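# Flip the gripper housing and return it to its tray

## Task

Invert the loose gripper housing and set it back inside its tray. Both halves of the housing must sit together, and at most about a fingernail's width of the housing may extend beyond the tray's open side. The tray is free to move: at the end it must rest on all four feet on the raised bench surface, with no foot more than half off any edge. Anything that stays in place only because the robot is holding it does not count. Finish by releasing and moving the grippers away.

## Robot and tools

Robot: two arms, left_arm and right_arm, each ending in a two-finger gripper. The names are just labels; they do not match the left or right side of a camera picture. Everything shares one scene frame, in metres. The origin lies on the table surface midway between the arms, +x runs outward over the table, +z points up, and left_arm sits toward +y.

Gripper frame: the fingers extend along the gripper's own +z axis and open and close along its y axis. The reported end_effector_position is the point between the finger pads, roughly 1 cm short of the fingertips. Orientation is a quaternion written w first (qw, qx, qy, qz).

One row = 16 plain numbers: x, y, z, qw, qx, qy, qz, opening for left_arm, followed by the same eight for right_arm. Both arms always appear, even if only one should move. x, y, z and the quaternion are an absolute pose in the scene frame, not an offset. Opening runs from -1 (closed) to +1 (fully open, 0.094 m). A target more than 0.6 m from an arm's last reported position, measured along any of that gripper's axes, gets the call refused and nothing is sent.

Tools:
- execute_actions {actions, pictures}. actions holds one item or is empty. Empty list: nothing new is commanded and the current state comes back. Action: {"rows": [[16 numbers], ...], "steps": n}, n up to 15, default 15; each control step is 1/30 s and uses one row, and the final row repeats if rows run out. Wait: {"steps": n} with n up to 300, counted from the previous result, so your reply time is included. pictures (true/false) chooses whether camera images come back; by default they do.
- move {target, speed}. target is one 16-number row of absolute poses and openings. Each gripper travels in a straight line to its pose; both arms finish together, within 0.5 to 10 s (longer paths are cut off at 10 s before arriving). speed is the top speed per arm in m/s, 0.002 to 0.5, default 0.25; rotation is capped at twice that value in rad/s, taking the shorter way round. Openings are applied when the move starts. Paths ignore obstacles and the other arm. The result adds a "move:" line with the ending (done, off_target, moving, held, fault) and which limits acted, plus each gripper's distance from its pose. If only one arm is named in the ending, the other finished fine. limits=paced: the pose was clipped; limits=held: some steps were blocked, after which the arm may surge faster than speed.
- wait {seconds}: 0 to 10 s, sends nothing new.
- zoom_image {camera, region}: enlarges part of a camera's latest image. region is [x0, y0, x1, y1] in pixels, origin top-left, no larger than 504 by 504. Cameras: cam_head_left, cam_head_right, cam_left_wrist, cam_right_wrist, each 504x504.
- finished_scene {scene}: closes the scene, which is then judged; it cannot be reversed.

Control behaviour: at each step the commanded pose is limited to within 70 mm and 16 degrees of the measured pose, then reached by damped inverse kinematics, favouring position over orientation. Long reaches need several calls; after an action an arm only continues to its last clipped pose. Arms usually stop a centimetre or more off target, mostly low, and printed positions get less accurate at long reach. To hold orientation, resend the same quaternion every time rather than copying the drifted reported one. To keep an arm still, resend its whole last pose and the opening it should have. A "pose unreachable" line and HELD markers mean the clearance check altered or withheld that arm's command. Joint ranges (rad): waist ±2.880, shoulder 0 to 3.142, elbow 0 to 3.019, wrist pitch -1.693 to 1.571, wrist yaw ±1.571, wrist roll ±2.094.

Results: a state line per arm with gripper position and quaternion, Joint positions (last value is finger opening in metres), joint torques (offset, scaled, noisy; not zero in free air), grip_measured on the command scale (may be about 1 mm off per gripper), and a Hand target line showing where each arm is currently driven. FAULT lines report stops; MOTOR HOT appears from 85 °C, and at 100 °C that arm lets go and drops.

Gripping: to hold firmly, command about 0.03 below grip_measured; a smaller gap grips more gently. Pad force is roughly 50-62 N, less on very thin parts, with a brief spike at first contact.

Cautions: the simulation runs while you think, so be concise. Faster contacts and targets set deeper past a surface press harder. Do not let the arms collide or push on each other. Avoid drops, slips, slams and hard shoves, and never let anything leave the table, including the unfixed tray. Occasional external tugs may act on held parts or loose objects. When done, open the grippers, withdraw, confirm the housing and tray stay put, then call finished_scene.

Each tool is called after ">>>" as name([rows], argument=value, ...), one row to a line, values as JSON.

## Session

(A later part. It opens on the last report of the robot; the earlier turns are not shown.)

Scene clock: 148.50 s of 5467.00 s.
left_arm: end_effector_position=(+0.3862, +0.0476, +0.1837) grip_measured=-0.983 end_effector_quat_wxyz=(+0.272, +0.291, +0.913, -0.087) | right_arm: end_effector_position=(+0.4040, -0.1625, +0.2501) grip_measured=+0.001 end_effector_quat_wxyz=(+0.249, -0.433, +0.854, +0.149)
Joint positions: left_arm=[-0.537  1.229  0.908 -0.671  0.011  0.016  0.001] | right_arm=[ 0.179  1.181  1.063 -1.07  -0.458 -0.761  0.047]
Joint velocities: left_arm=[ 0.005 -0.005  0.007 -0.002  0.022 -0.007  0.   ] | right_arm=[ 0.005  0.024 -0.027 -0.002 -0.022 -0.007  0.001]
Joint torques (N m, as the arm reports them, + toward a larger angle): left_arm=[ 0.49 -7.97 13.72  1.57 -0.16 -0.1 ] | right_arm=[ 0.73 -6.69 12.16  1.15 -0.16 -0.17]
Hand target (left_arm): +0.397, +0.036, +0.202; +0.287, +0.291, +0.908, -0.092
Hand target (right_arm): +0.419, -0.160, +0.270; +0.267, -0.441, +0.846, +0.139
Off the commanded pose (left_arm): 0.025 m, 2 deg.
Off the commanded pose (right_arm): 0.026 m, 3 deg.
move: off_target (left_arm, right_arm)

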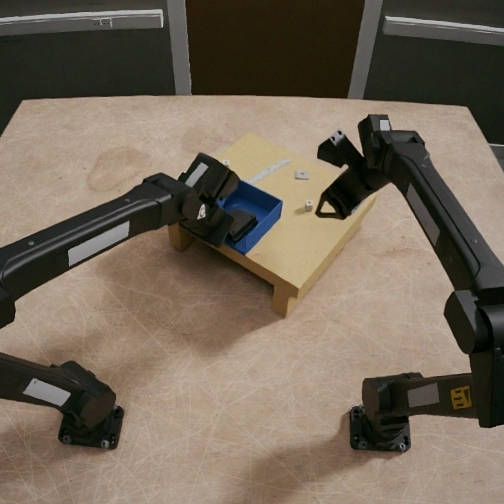

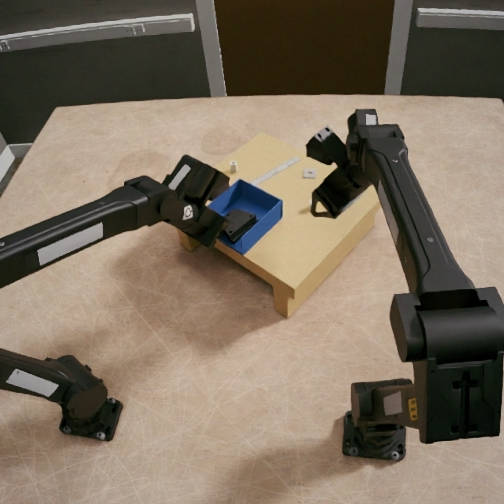

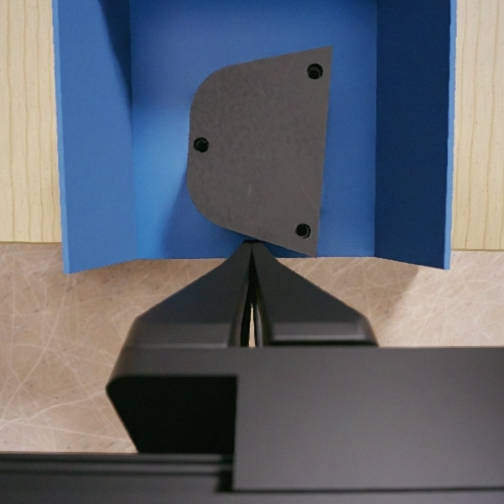

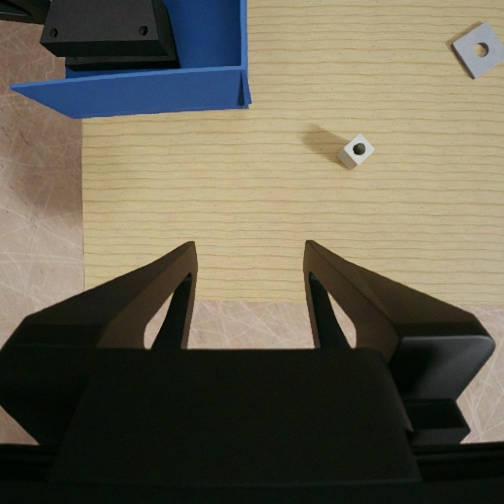

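Top slides alone. Continue u+4mm, r+4mm.

>>> move(target=[0.399,0.029,0.202,0.287,0.291,0.908,-0.092,-1, 0.42,-0.16,0.27,0.267,-0.441,0.846,0.139,0], speed=0.005)

>>> zoom_image(camera="cam_right_wrist", region=[0, 0, 220, 130])

Scene clock: 157.27 s of 5467.00 s.
left_arm: end_effector_position=(+0.3870, +0.0420, +0.1840) grip_measured=-0.983 end_effector_quat_wxyz=(+0.272, +0.293, +0.913, -0.086) | right_arm: end_effector_position=(+0.4040, -0.1625, +0.2501) grip_measured=+0.001 end_effector_quat_wxyz=(+0.249, -0.433, +0.854, +0.149)
Joint positions: left_arm=[-0.548  1.24   0.919 -0.671  0.005  0.011  0.001] | right_arm=[ 0.179  1.181  1.063 -1.07  -0.458 -0.761  0.047]
Joint velocities: left_arm=[-0.005 -0.005 -0.022 -0.002  0.007 -0.051 -0.001] | right_arm=[ 0.005  0.005 -0.012 -0.002  0.022 -0.051 -0.   ]
Joint torques (N m, as the arm reports them, + toward a larger angle): left_arm=[ 0.32 -8.3  13.72  1.62 -0.15 -0.14] | right_arm=[ 0.66 -6.65 12.14  1.14 -0.16 -0.18]
Hand target (left_arm): +0.398, +0.030, +0.202; +0.287, +0.291, +0.908, -0.093
Hand target (right_arm): +0.419, -0.160, +0.270; +0.267, -0.441, +0.846, +0.139
Off the commanded pose (left_arm): 0.025 m, 2 deg.
Off the commanded pose (right_arm): 0.026 m, 3 deg.
move: off_target (left_arm, right_arm)

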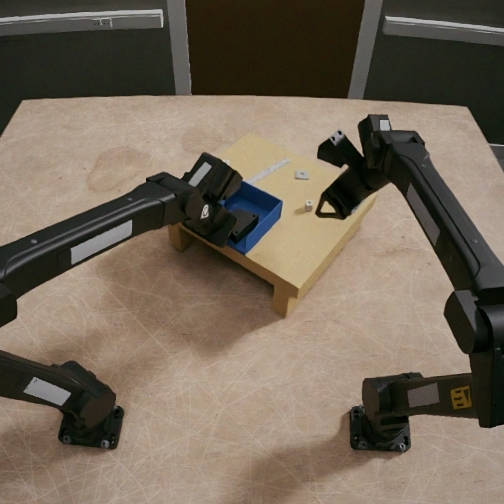

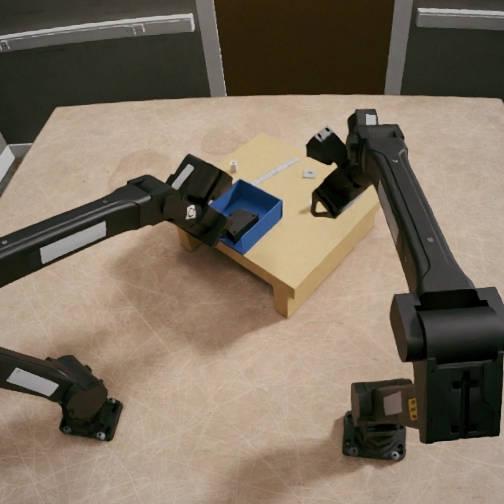

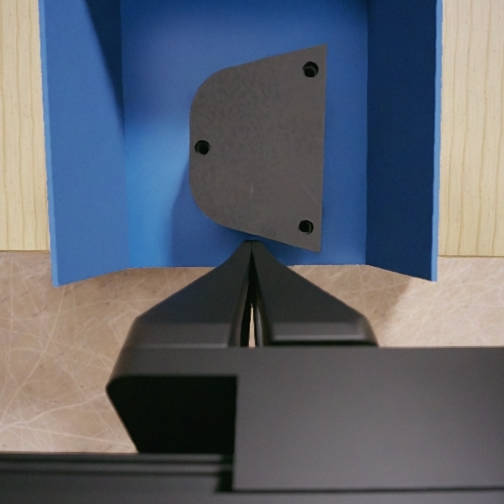

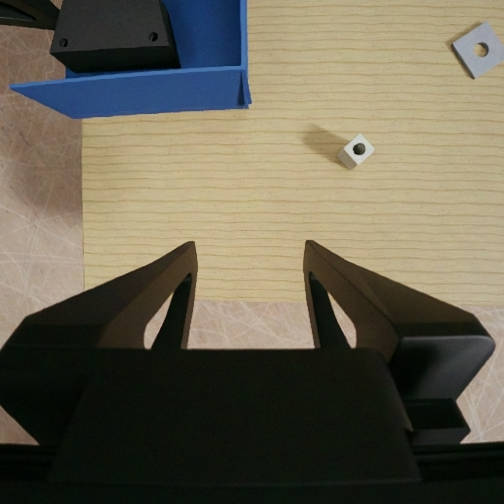

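Region (0, 0, 220, 130) of cam_right_wrist's 504x504 image, scaled by 2.291, with more detail than that image has; it fills the top 298 rows of this view, and the rest is white.

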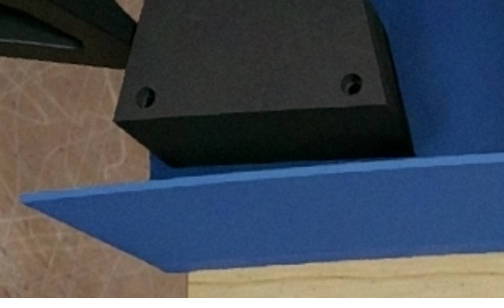

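>>> move(target=[0.397,0.031,0.24,0.287,0.291,0.908,-0.092,-1, 0.42,-0.16,0.27,0.267,-0.441,0.846,0.139,0], speed=0.05)

>>> move(target=[0.433,0.006,0.235,0.287,0.291,0.908,-0.092,-1, 0.42,-0.16,0.27,0.267,-0.441,0.846,0.139,0], speed=0.05)

>>> move(target=[0.426,0.010,0.168,0.287,0.291,0.908,-0.092,-1, 0.42,-0.16,0.27,0.267,-0.441,0.846,0.139,0], speed=0.025)

Scene clock: 162.63 s of 5467.00 s.
left_arm: end_effector_position=(+0.3893, +0.0404, +0.2128) grip_measured=-0.983 end_effector_quat_wxyz=(+0.266, +0.294, +0.914, -0.084) | right_arm: end_effector_position=(+0.4040, -0.1625, +0.2501) grip_measured=+0.001 end_effector_quat_wxyz=(+0.249, -0.433, +0.854, +0.149)
Joint positions: left_arm=[-0.548  1.231  0.994 -0.768  0.005  0.011  0.001] | right_arm=[ 0.179  1.181  1.063 -1.07  -0.458 -0.761  0.047]
Joint velocities: left_arm=[-0.005 -0.005  0.007  0.002 -0.007  0.007 -0.   ] | right_arm=[-0.015 -0.005 -0.007 -0.012 -0.007  0.037 -0.   ]
Joint torques (N m, as the arm reports them, + toward a larger angle): left_arm=[  0.5  -10.35  13.68   1.07  -0.13  -0.13] | right_arm=[ 0.7  -6.65 12.16  1.13 -0.15 -0.18]
Hand target (left_arm): +0.396, +0.032, +0.240; +0.287, +0.291, +0.908, -0.092
Hand target (right_arm): +0.419, -0.160, +0.270; +0.267, -0.441, +0.846, +0.139
Off the commanded pose (left_arm): 0.030 m, 3 deg.
Off the commanded pose (right_arm): 0.026 m, 3 deg.
After step 90, 0.90 s passed at rest.
move: off_target (left_arm, right_arm)

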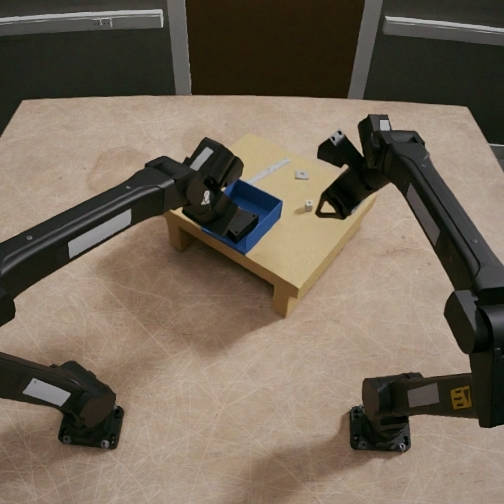

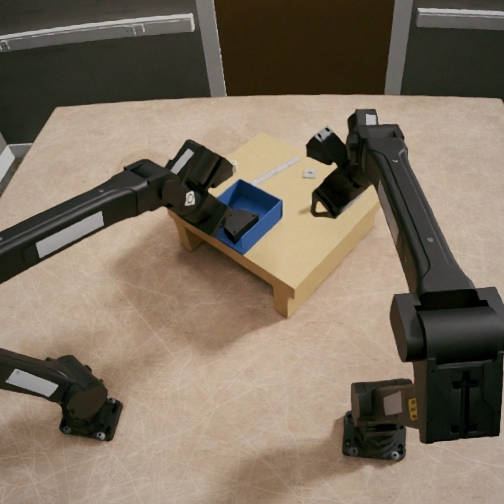

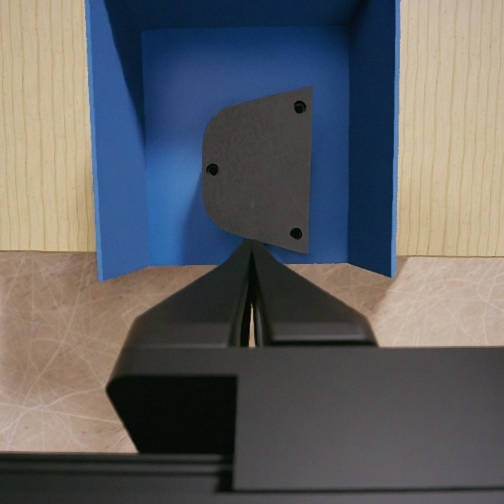

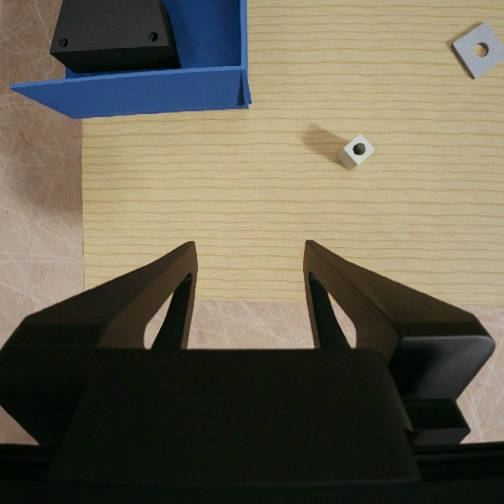

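Scene clock: 164.13 s of 5467.00 s.
left_arm: end_effector_position=(+0.4184, +0.0201, +0.2144) grip_measured=-0.983 end_effector_quat_wxyz=(+0.264, +0.294, +0.915, -0.084) | right_arm: end_effector_position=(+0.4040, -0.1625, +0.2501) grip_measured=+0.001 end_effector_quat_wxyz=(+0.249, -0.433, +0.854, +0.149)
Joint positions: left_arm=[-0.548  1.328  1.086 -0.768  0.005  0.011  0.001] | right_arm=[ 0.179  1.181  1.063 -1.07  -0.458 -0.761  0.047]
Joint velocities: left_arm=[-0.005 -0.005 -0.007 -0.007  0.007 -0.066 -0.   ] | right_arm=[-0.005 -0.024 -0.007 -0.002  0.007  0.007 -0.   ]
Joint torques (N m, as the arm reports them, + toward a larger angle): left_arm=[  0.82 -10.12  13.84   2.24  -0.1   -0.12] | right_arm=[ 0.63 -6.62 12.16  1.14 -0.16 -0.18]
Hand target (left_arm): +0.432, +0.007, +0.235; +0.287, +0.291, +0.908, -0.092
Hand target (right_arm): +0.419, -0.160, +0.270; +0.267, -0.441, +0.846, +0.139
Off the commanded pose (left_arm): 0.029 m, 3 deg.
Off the commanded pose (right_arm): 0.026 m, 3 deg.
move: off_target (left_arm, right_arm)

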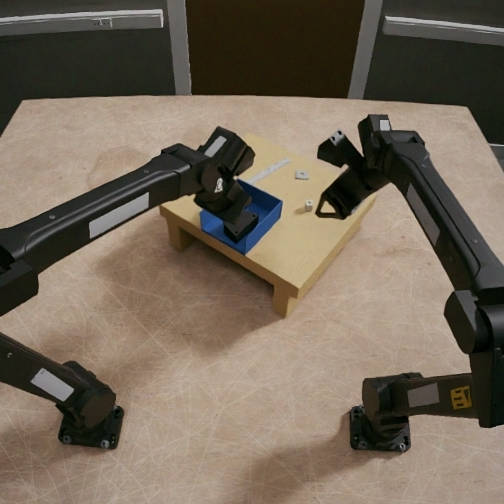

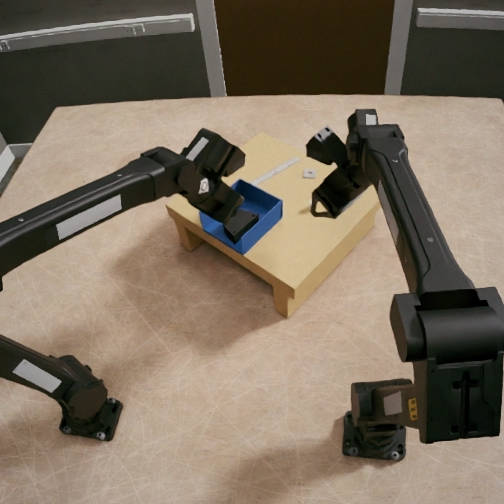

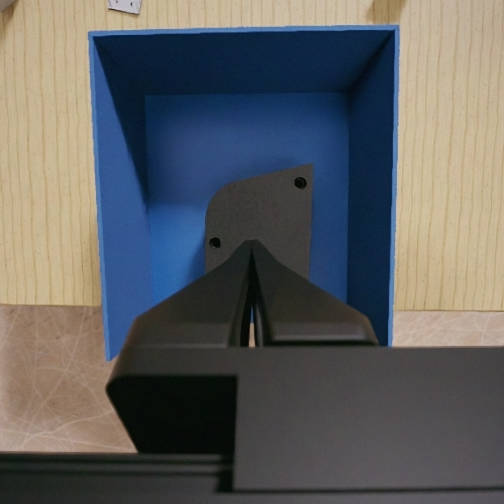

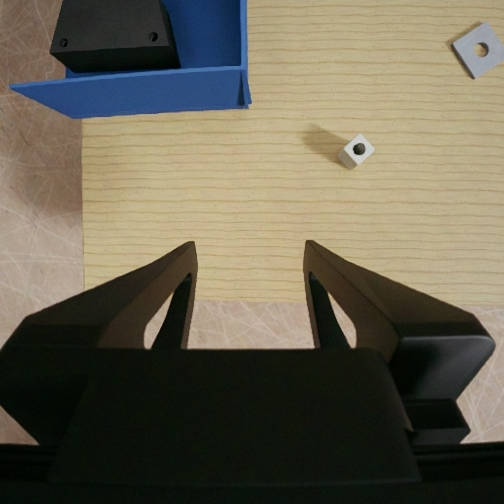

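Scene clock: 166.27 s of 5467.00 s.
left_arm: end_effector_position=(+0.4302, +0.0119, +0.1970) grip_measured=-0.983 end_effector_quat_wxyz=(+0.312, +0.289, +0.900, -0.098) | right_arm: end_effector_position=(+0.4040, -0.1625, +0.2501) grip_measured=+0.001 end_effector_quat_wxyz=(+0.249, -0.433, +0.854, +0.149)
Joint positions: left_arm=[-0.548  1.335  1.004 -0.574  0.004  0.011  0.001] | right_arm=[ 0.179  1.181  1.063 -1.07  -0.458 -0.761  0.047]
Joint velocities: left_arm=[-0.015 -0.005 -0.017 -0.007  0.037  0.066  0.   ] | right_arm=[-0.015 -0.015  0.002 -0.002 -0.022 -0.037  0.001]
Joint torques (N m, as the arm reports them, + toward a larger angle): left_arm=[ 0.54 -7.51  8.14  2.11 -0.16 -0.14] | right_arm=[ 0.58 -6.66 12.15  1.14 -0.16 -0.18]
Hand target (left_arm): +0.425, +0.011, +0.169; +0.287, +0.291, +0.908, -0.092
Hand target (right_arm): +0.419, -0.160, +0.270; +0.267, -0.441, +0.846, +0.139
Off the commanded pose (left_arm): 0.029 m, 3 deg.
Off the commanded pose (right_arm): 0.026 m, 3 deg.
move: off_target (left_arm, right_arm)

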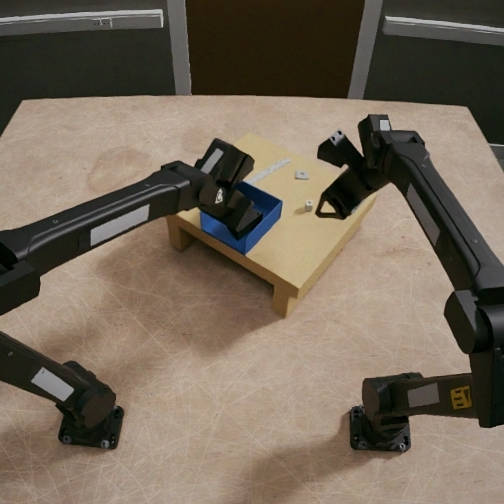

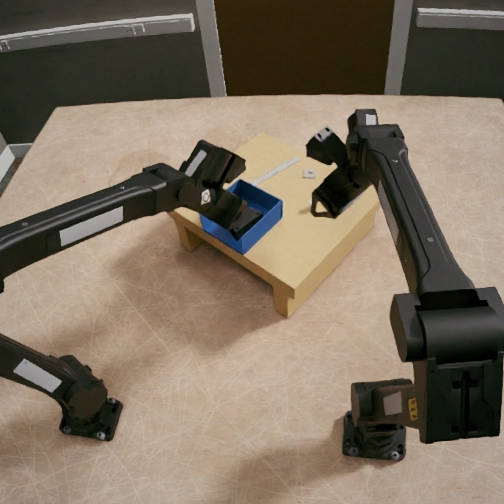

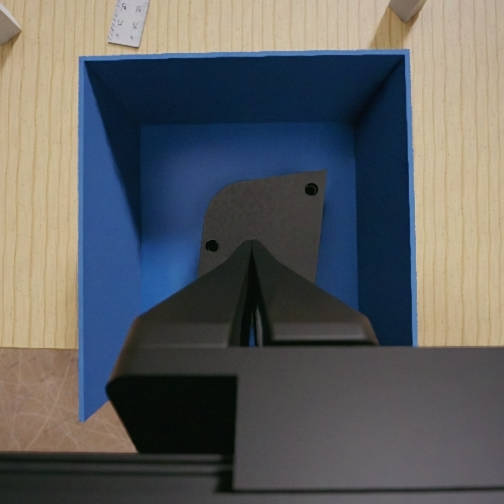

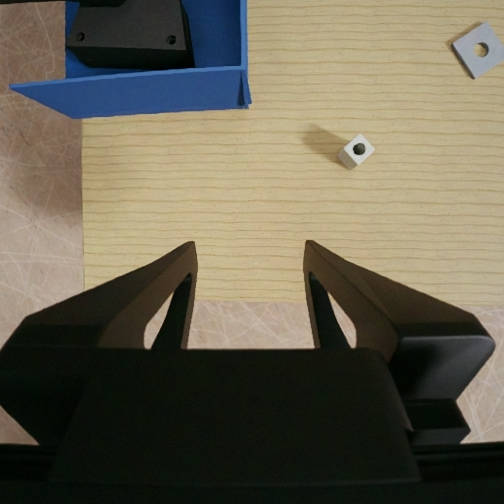

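>>> move(target=[0.384,0.043,0.168,0.287,0.291,0.908,-0.092,-1, 0.42,-0.16,0.27,0.267,-0.441,0.846,0.139,0], speed=0.02)

Scene clock: 172.17 s of 5467.00 s.
left_arm: end_effector_position=(+0.3943, +0.0370, +0.1962) grip_measured=-0.983 end_effector_quat_wxyz=(+0.318, +0.288, +0.898, -0.100) | right_arm: end_effector_position=(+0.4040, -0.1625, +0.2501) grip_measured=+0.001 end_effector_quat_wxyz=(+0.249, -0.433, +0.854, +0.149)
Joint positions: left_arm=[-0.548  1.211  0.888 -0.569  0.004  0.011  0.001] | right_arm=[ 0.179  1.181  1.063 -1.07  -0.458 -0.761  0.047]
Joint velocities: left_arm=[-0.015 -0.015  0.002  0.007  0.022 -0.007 -0.   ] | right_arm=[-0.005  0.015 -0.012  0.002  0.007  0.037  0.001]
Joint torques (N m, as the arm reports them, + toward a larger angle): left_arm=[ 0.94 -7.41  7.26  1.22 -0.07 -0.09] | right_arm=[ 0.65 -6.62 12.16  1.13 -0.16 -0.18]
Hand target (left_arm): +0.384, +0.043, +0.169; +0.287, +0.291, +0.908, -0.092
Hand target (right_arm): +0.419, -0.160, +0.270; +0.267, -0.441, +0.846, +0.139
Off the commanded pose (left_arm): 0.031 m, 4 deg.
Off the commanded pose (right_arm): 0.026 m, 3 deg.
move: off_target (left_arm, right_arm)

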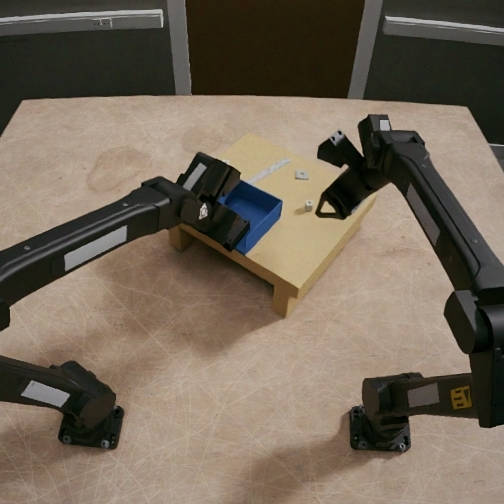

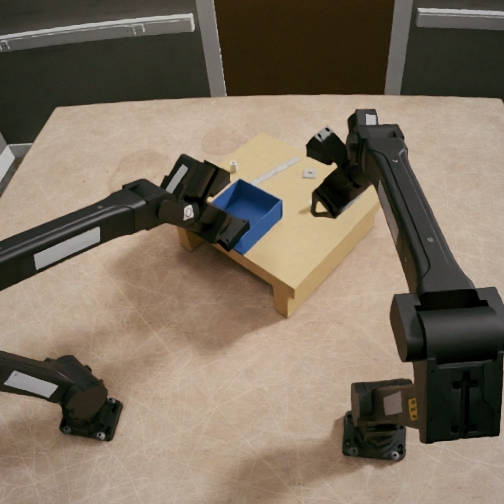

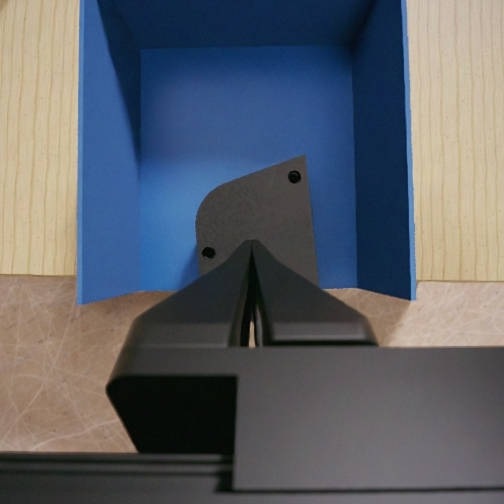

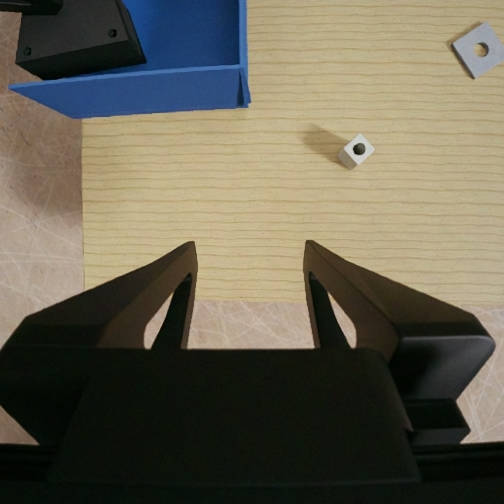

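>>> move(target=[0.378,0.047,0.170,0.287,0.291,0.908,-0.092,-1, 0.42,-0.16,0.27,0.267,-0.441,0.846,0.139,0], speed=0.015)

>>> move(target=[0.385,0.043,0.26,0.39,0.279,0.869,-0.125,-1, 0.42,-0.16,0.27,0.267,-0.441,0.846,0.139,0], speed=0.04)

Scene clock: 177.50 s of 5467.00 s.
left_arm: end_effector_position=(+0.3896, +0.0403, +0.1965) grip_measured=-0.983 end_effector_quat_wxyz=(+0.320, +0.288, +0.897, -0.101) | right_arm: end_effector_position=(+0.4040, -0.1625, +0.2501) grip_measured=+0.001 end_effector_quat_wxyz=(+0.249, -0.433, +0.854, +0.149)
Joint positions: left_arm=[-0.548  1.193  0.872 -0.566  0.004  0.011  0.001] | right_arm=[ 0.179  1.181  1.063 -1.07  -0.458 -0.761  0.047]
Joint velocities: left_arm=[-0.015 -0.005  0.002 -0.002 -0.007 -0.051 -0.001] | right_arm=[ 0.005 -0.005  0.002  0.002  0.022  0.081 -0.   ]
Joint torques (N m, as the arm reports them, + toward a larger angle): left_arm=[ 1.03 -7.08  7.42  0.74 -0.05 -0.09] | right_arm=[ 0.64 -6.71 12.15  1.14 -0.16 -0.18]
Hand target (left_arm): +0.378, +0.047, +0.171; +0.287, +0.291, +0.908, -0.092
Hand target (right_arm): +0.419, -0.160, +0.270; +0.267, -0.441, +0.846, +0.139
Off the commanded pose (left_arm): 0.030 m, 4 deg.
Off the commanded pose (right_arm): 0.026 m, 3 deg.
move: off_target (left_arm, right_arm)

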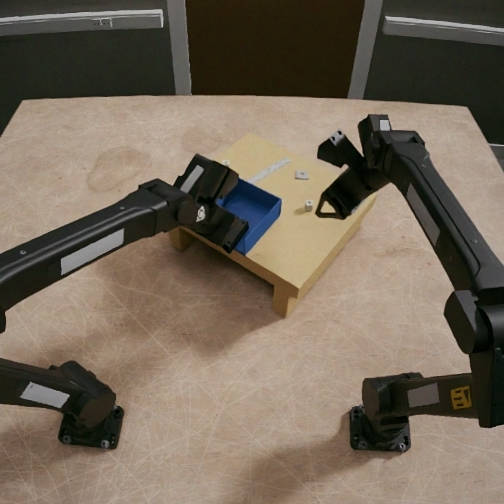

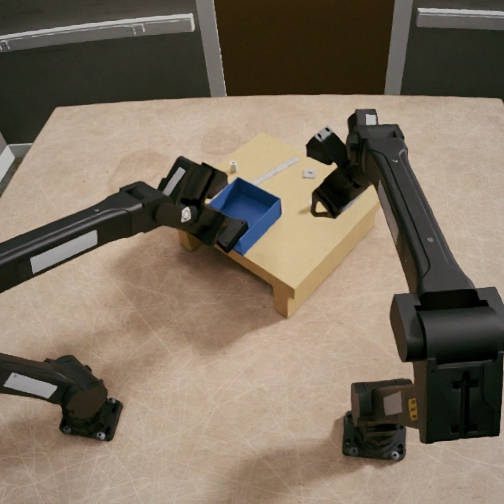

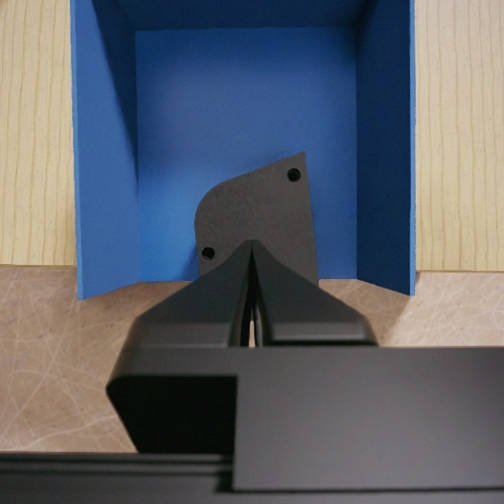

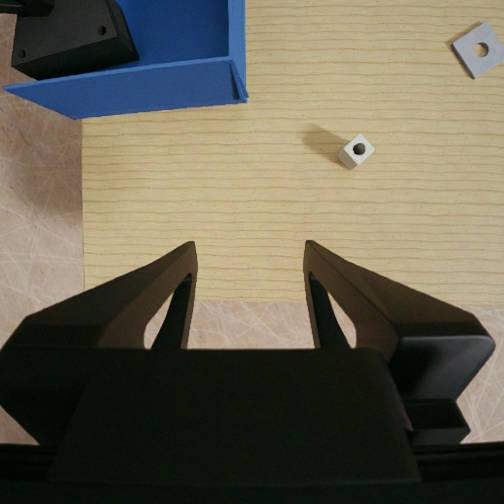

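Scene clock: 179.80 s of 5467.00 s.
left_arm: end_effector_position=(+0.3807, +0.0457, +0.2499) grip_measured=-0.983 end_effector_quat_wxyz=(+0.375, +0.282, +0.875, -0.120) | right_arm: end_effector_position=(+0.4040, -0.1625, +0.2501) grip_measured=+0.001 end_effector_quat_wxyz=(+0.249, -0.433, +0.854, +0.149)
Joint positions: left_arm=[-0.548  1.072  0.872 -0.562  0.008  0.011  0.001] | right_arm=[ 0.179  1.181  1.063 -1.07  -0.458 -0.761  0.047]
Joint velocities: left_arm=[ 0.005 -0.015 -0.002  0.012 -0.037  0.037 -0.001] | right_arm=[-0.015  0.015 -0.012 -0.007  0.007 -0.081 -0.001]
Joint torques (N m, as the arm reports them, + toward a larger angle): left_arm=[ 1.32 -8.13 10.81  2.65  0.05 -0.07] | right_arm=[ 0.67 -6.67 12.13  1.13 -0.16 -0.18]
Hand target (left_arm): +0.384, +0.044, +0.261; +0.390, +0.279, +0.869, -0.125
Hand target (right_arm): +0.419, -0.160, +0.270; +0.267, -0.441, +0.846, +0.139
Off the commanded pose (left_arm): 0.011 m, 2 deg.
Off the commanded pose (right_arm): 0.026 m, 3 deg.
move: off_target (left_arm, right_arm)

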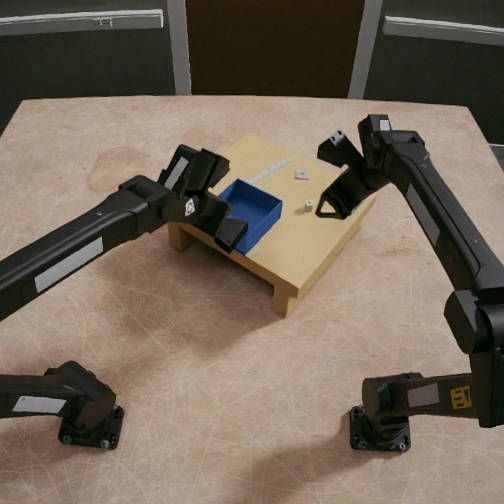

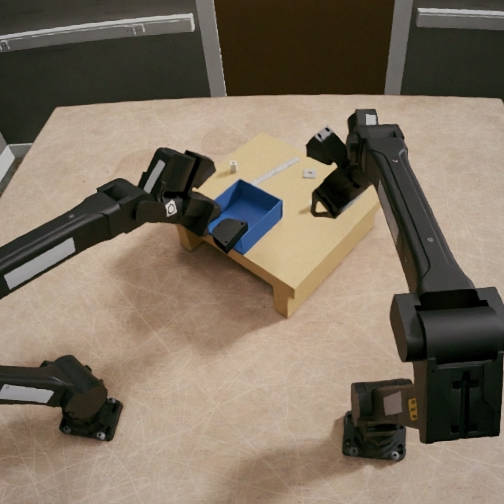

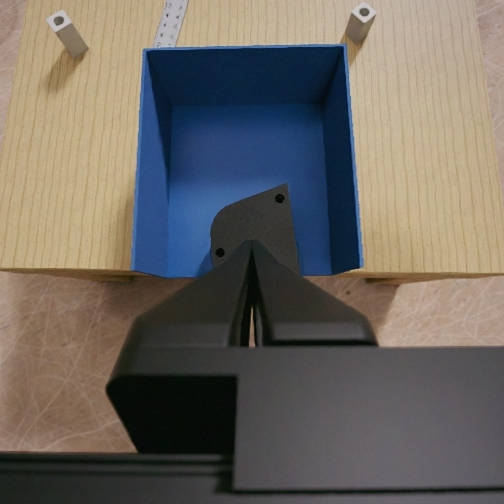

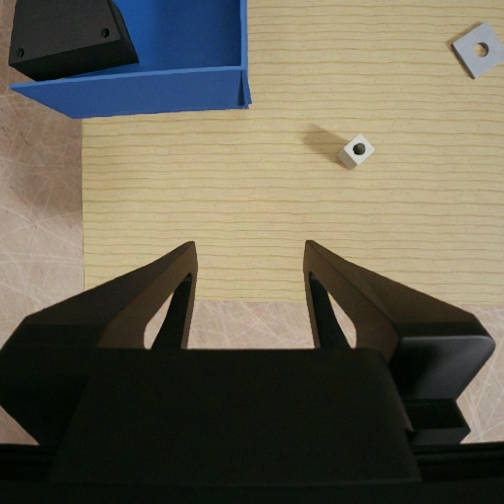

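>>> move(target=[0.308,0.088,0.171,0.629,0.629,0.323,0.323,0.3, 0.42,-0.16,0.27,0.267,-0.441,0.846,0.139,0], speed=0.3)

Scene clock: 188.60 s of 5467.00 s.
left_arm: end_effector_position=(+0.3055, +0.0854, +0.1689) grip_measured=+0.298 end_effector_quat_wxyz=(+0.630, +0.632, +0.326, +0.314) | right_arm: end_effector_position=(+0.4040, -0.1625, +0.2501) grip_measured=+0.001 end_effector_quat_wxyz=(+0.249, -0.433, +0.854, +0.149)
Joint positions: left_arm=[-0.588  1.173  0.107  1.055 -0.017  1.557  0.061] | right_arm=[ 0.179  1.181  1.063 -1.07  -0.458 -0.761  0.047]
Joint velocities: left_arm=[-0.005 -0.005  0.002  0.002  0.051  0.007 -0.001] | right_arm=[-0.005 -0.024 -0.002  0.002 -0.037  0.007  0.   ]
Joint torques (N m, as the arm reports them, + toward a larger angle): left_arm=[ 2.01 -2.68  6.14  2.85  0.05 -0.08] | right_arm=[ 0.66 -6.68 12.14  1.14 -0.16 -0.18]
Hand target (left_arm): +0.307, +0.088, +0.170; +0.630, +0.630, +0.322, +0.321
Hand target (right_arm): +0.419, -0.160, +0.270; +0.267, -0.441, +0.846, +0.139
Off the commanded pose (left_arm): 0.004 m, 1 deg.
Off the commanded pose (right_arm): 0.026 m, 3 deg.
After step 90, 2.33 s passed at rest.
move: off_target (right_arm)

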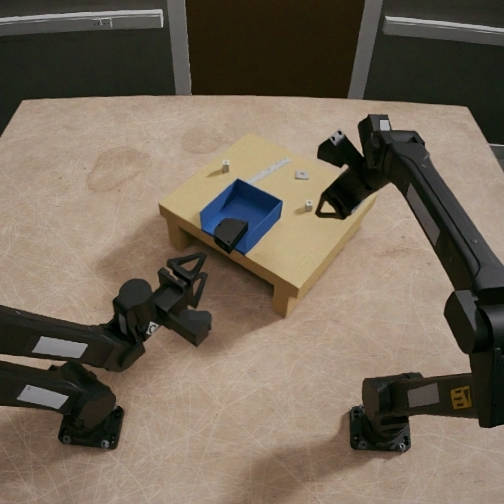

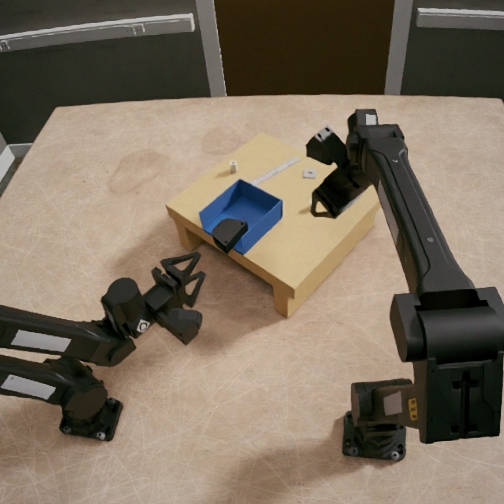

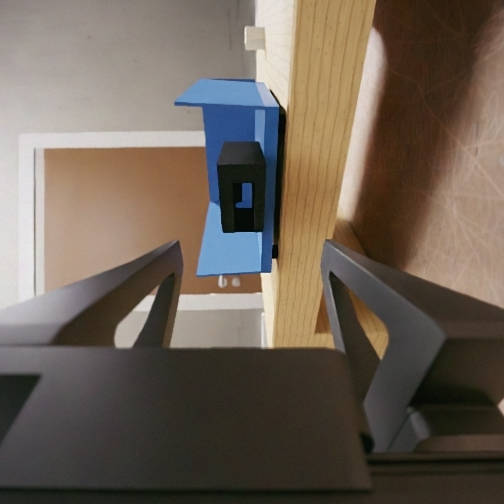

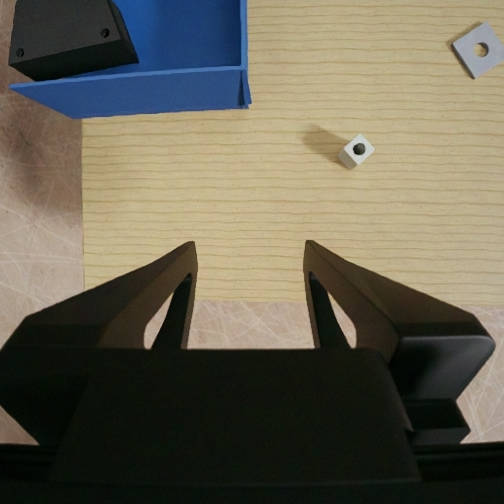

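>>> move(target=[0.352,0.058,0.185,0.629,0.629,0.323,0.323,0.3, 0.42,-0.16,0.27,0.267,-0.441,0.846,0.139,0], speed=0.05)

Scene clock: 193.33 s of 5467.00 s.
left_arm: end_effector_position=(+0.3417, +0.0623, +0.1785) grip_measured=+0.298 end_effector_quat_wxyz=(+0.629, +0.631, +0.326, +0.317) | right_arm: end_effector_position=(+0.4040, -0.1625, +0.2501) grip_measured=+0.001 end_effector_quat_wxyz=(+0.249, -0.433, +0.854, +0.149)
Joint positions: left_arm=[-0.577  1.273  0.222  1.042 -0.011  1.561  0.061] | right_arm=[ 0.179  1.181  1.063 -1.07  -0.458 -0.761  0.047]
Joint velocities: left_arm=[-0.005 -0.015  0.012 -0.017 -0.022 -0.081  0.001] | right_arm=[-0.015 -0.005 -0.002 -0.007 -0.11   0.007 -0.001]
Joint torques (N m, as the arm reports them, + toward a larger angle): left_arm=[ 1.91 -5.15  8.73  1.83  0.04 -0.04] | right_arm=[ 0.66 -6.7  12.14  1.15 -0.15 -0.18]
Hand target (left_arm): +0.352, +0.059, +0.185; +0.629, +0.629, +0.323, +0.323
Hand target (right_arm): +0.419, -0.160, +0.270; +0.267, -0.441, +0.846, +0.139
Off the commanded pose (left_arm): 0.013 m, 1 deg.
Off the commanded pose (right_arm): 0.026 m, 3 deg.
After step 90, 0.30 s passed at rest.
move: off_target (left_arm, right_arm)

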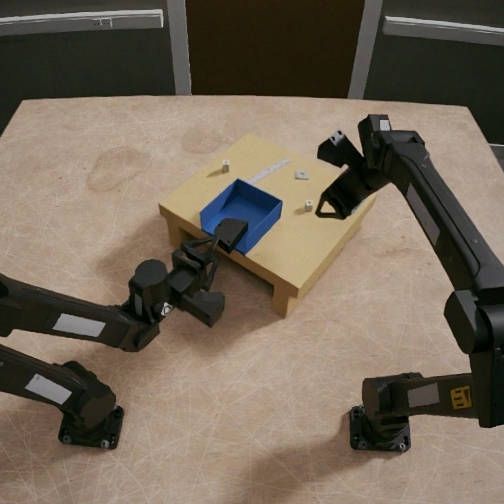

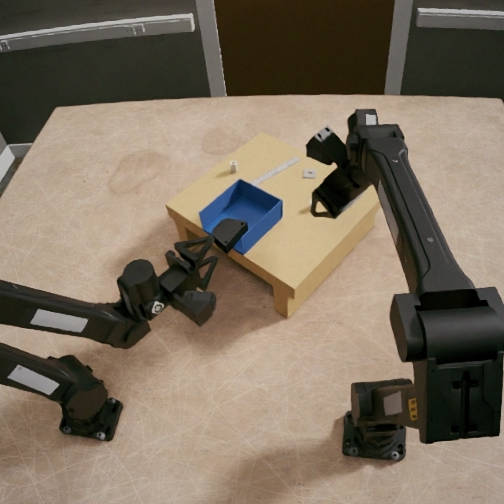

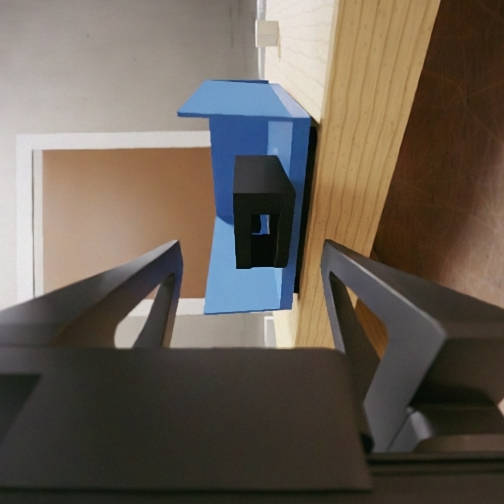

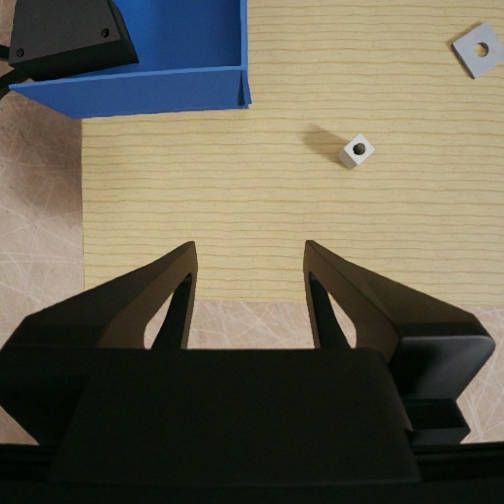

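>>> move(target=[0.374,0.042,0.180,0.629,0.629,0.323,0.323,0.0, 0.42,-0.16,0.27,0.267,-0.441,0.846,0.139,0], speed=0.03)

>>> zoom_image(camera="cam_right_wrist", region=[0, 0, 220, 130])

Scene clock: 198.60 s of 5467.00 s.
left_arm: end_effector_position=(+0.3632, +0.0464, +0.1664) grip_measured=+0.002 end_effector_quat_wxyz=(+0.618, +0.641, +0.330, +0.312) | right_arm: end_effector_position=(+0.4040, -0.1625, +0.2501) grip_measured=+0.001 end_effector_quat_wxyz=(+0.249, -0.433, +0.854, +0.149)
Joint positions: left_arm=[-0.577  1.377  0.287  1.05  -0.011  1.562  0.047] | right_arm=[ 0.179  1.181  1.063 -1.07  -0.458 -0.761  0.047]
Joint velocities: left_arm=[-0.005 -0.005 -0.002 -0.007  0.007 -0.007 -0.002] | right_arm=[-0.005  0.005 -0.012 -0.002 -0.066 -0.051 -0.001]
Joint torques (N m, as the arm reports them, + toward a larger angle): left_arm=[ 1.84 -5.58  8.5   3.06  0.03 -0.04] | right_arm=[ 0.68 -6.65 12.13  1.14 -0.15 -0.17]
Hand target (left_arm): +0.374, +0.043, +0.180; +0.629, +0.629, +0.323, +0.323
Hand target (right_arm): +0.419, -0.160, +0.270; +0.267, -0.441, +0.846, +0.139
Off the commanded pose (left_arm): 0.018 m, 2 deg.
Off the commanded pose (right_arm): 0.026 m, 3 deg.
After step 90, 0.73 s passed at rest.
move: off_target (left_arm, right_arm)

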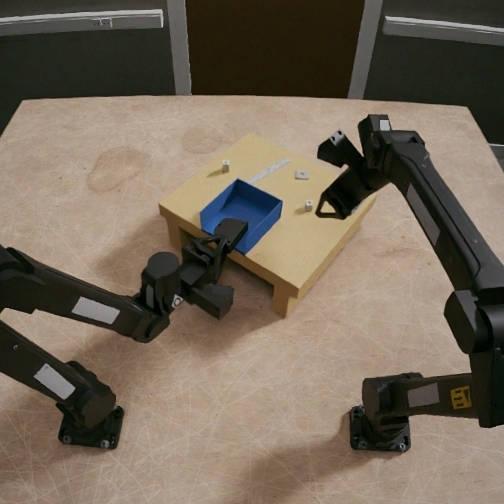

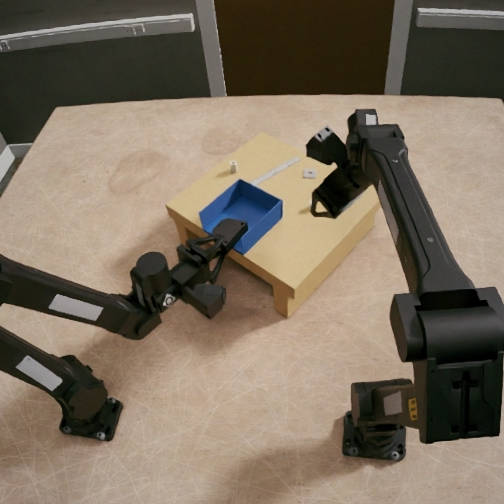

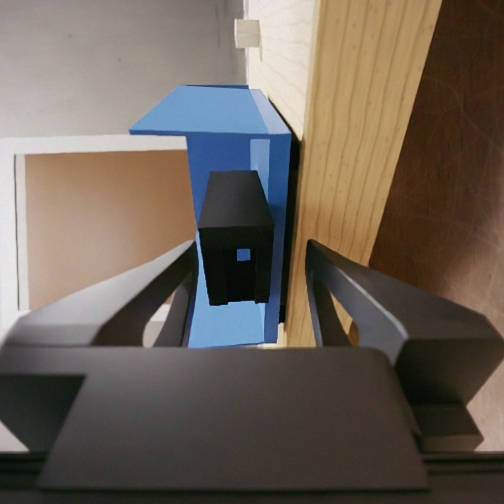

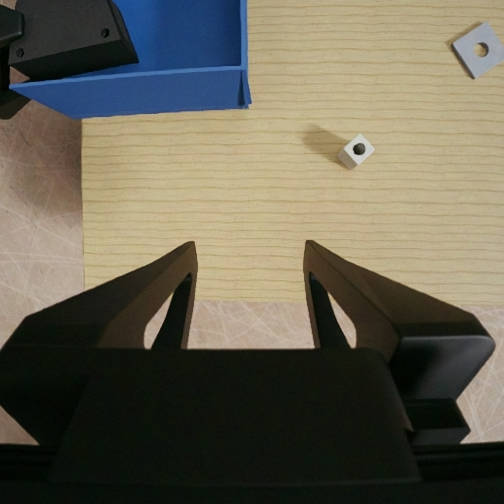

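Region (0, 0, 220, 130) of cam_right_wrist's 504x504 image, scaled by 2.291, with more detail than that image has; it fills the top 298 rows of this view, and the rest is white.

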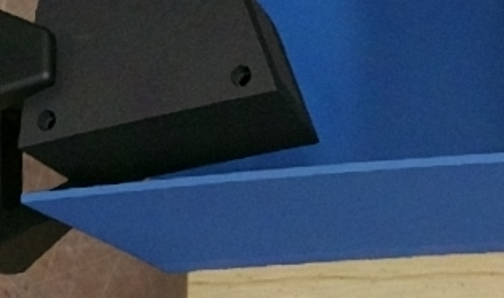

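>>> move(target=[0.382,0.036,0.188,0.640,0.618,0.317,0.329,0.0, 0.42,-0.16,0.27,0.267,-0.441,0.846,0.139,0], speed=0.02)

>>> zoom_image(camera="cam_right_wrist", region=[0, 0, 220, 130])

Scene clock: 203.37 s of 5467.00 s.
left_arm: end_effector_position=(+0.3705, +0.0410, +0.1745) grip_measured=+0.002 end_effector_quat_wxyz=(+0.630, +0.630, +0.325, +0.318) | right_arm: end_effector_position=(+0.4040, -0.1625, +0.2501) grip_measured=+0.001 end_effector_quat_wxyz=(+0.249, -0.433, +0.854, +0.149)
Joint positions: left_arm=[-0.577  1.403  0.31   1.087 -0.011  1.562  0.047] | right_arm=[ 0.179  1.181  1.063 -1.07  -0.458 -0.761  0.047]
Joint velocities: left_arm=[ 0.005 -0.005 -0.012 -0.012 -0.051  0.007 -0.001] | right_arm=[-0.005 -0.005  0.007 -0.012 -0.037 -0.037 -0.   ]
Joint torques (N m, as the arm reports them, + toward a larger angle): left_arm=[ 1.84 -6.08  8.62  3.11  0.02 -0.06] | right_arm=[ 0.68 -6.66 12.14  1.15 -0.16 -0.18]
Hand target (left_arm): +0.381, +0.037, +0.188; +0.640, +0.618, +0.317, +0.329
Hand target (right_arm): +0.419, -0.160, +0.270; +0.267, -0.441, +0.846, +0.139
Off the commanded pose (left_arm): 0.018 m, 2 deg.
Off the commanded pose (right_arm): 0.026 m, 3 deg.
move: off_target (left_arm, right_arm)

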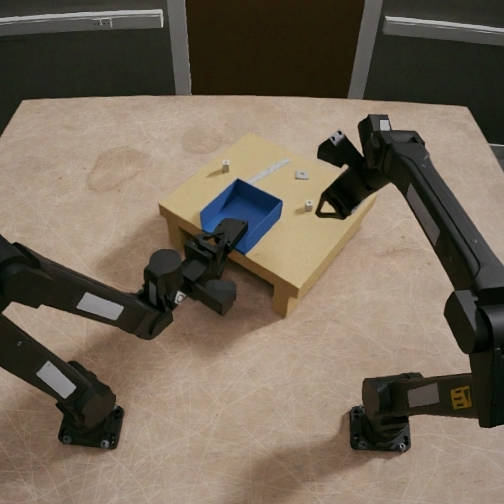

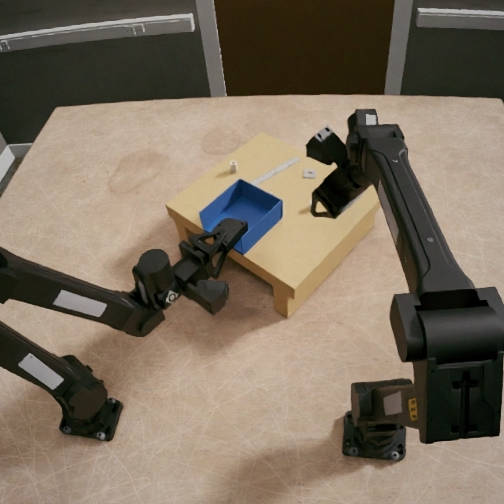

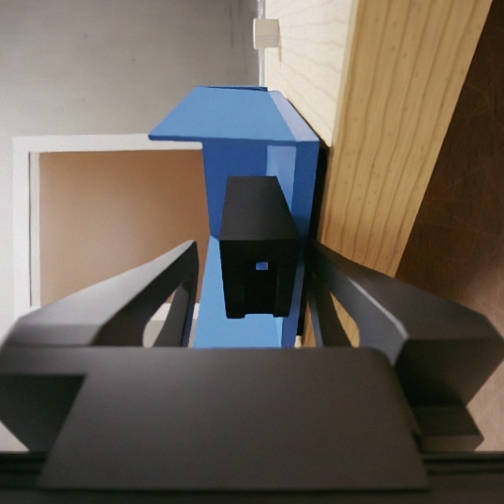

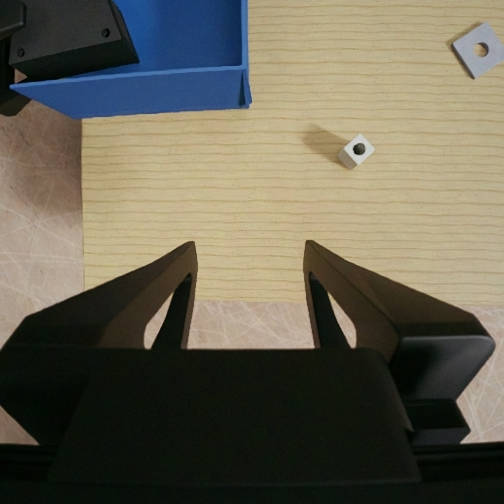

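Region (0, 0, 220, 130) of cam_right_wrist's 504x504 image, scaled by 2.291, with more detail than that image has; it fills the top 298 rows of this view, and the rest is white.

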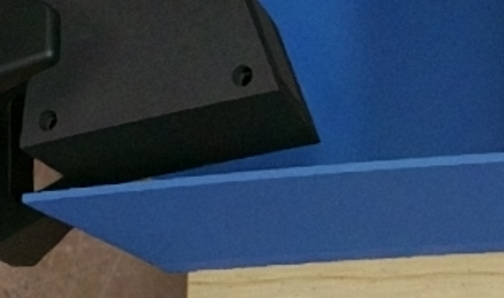

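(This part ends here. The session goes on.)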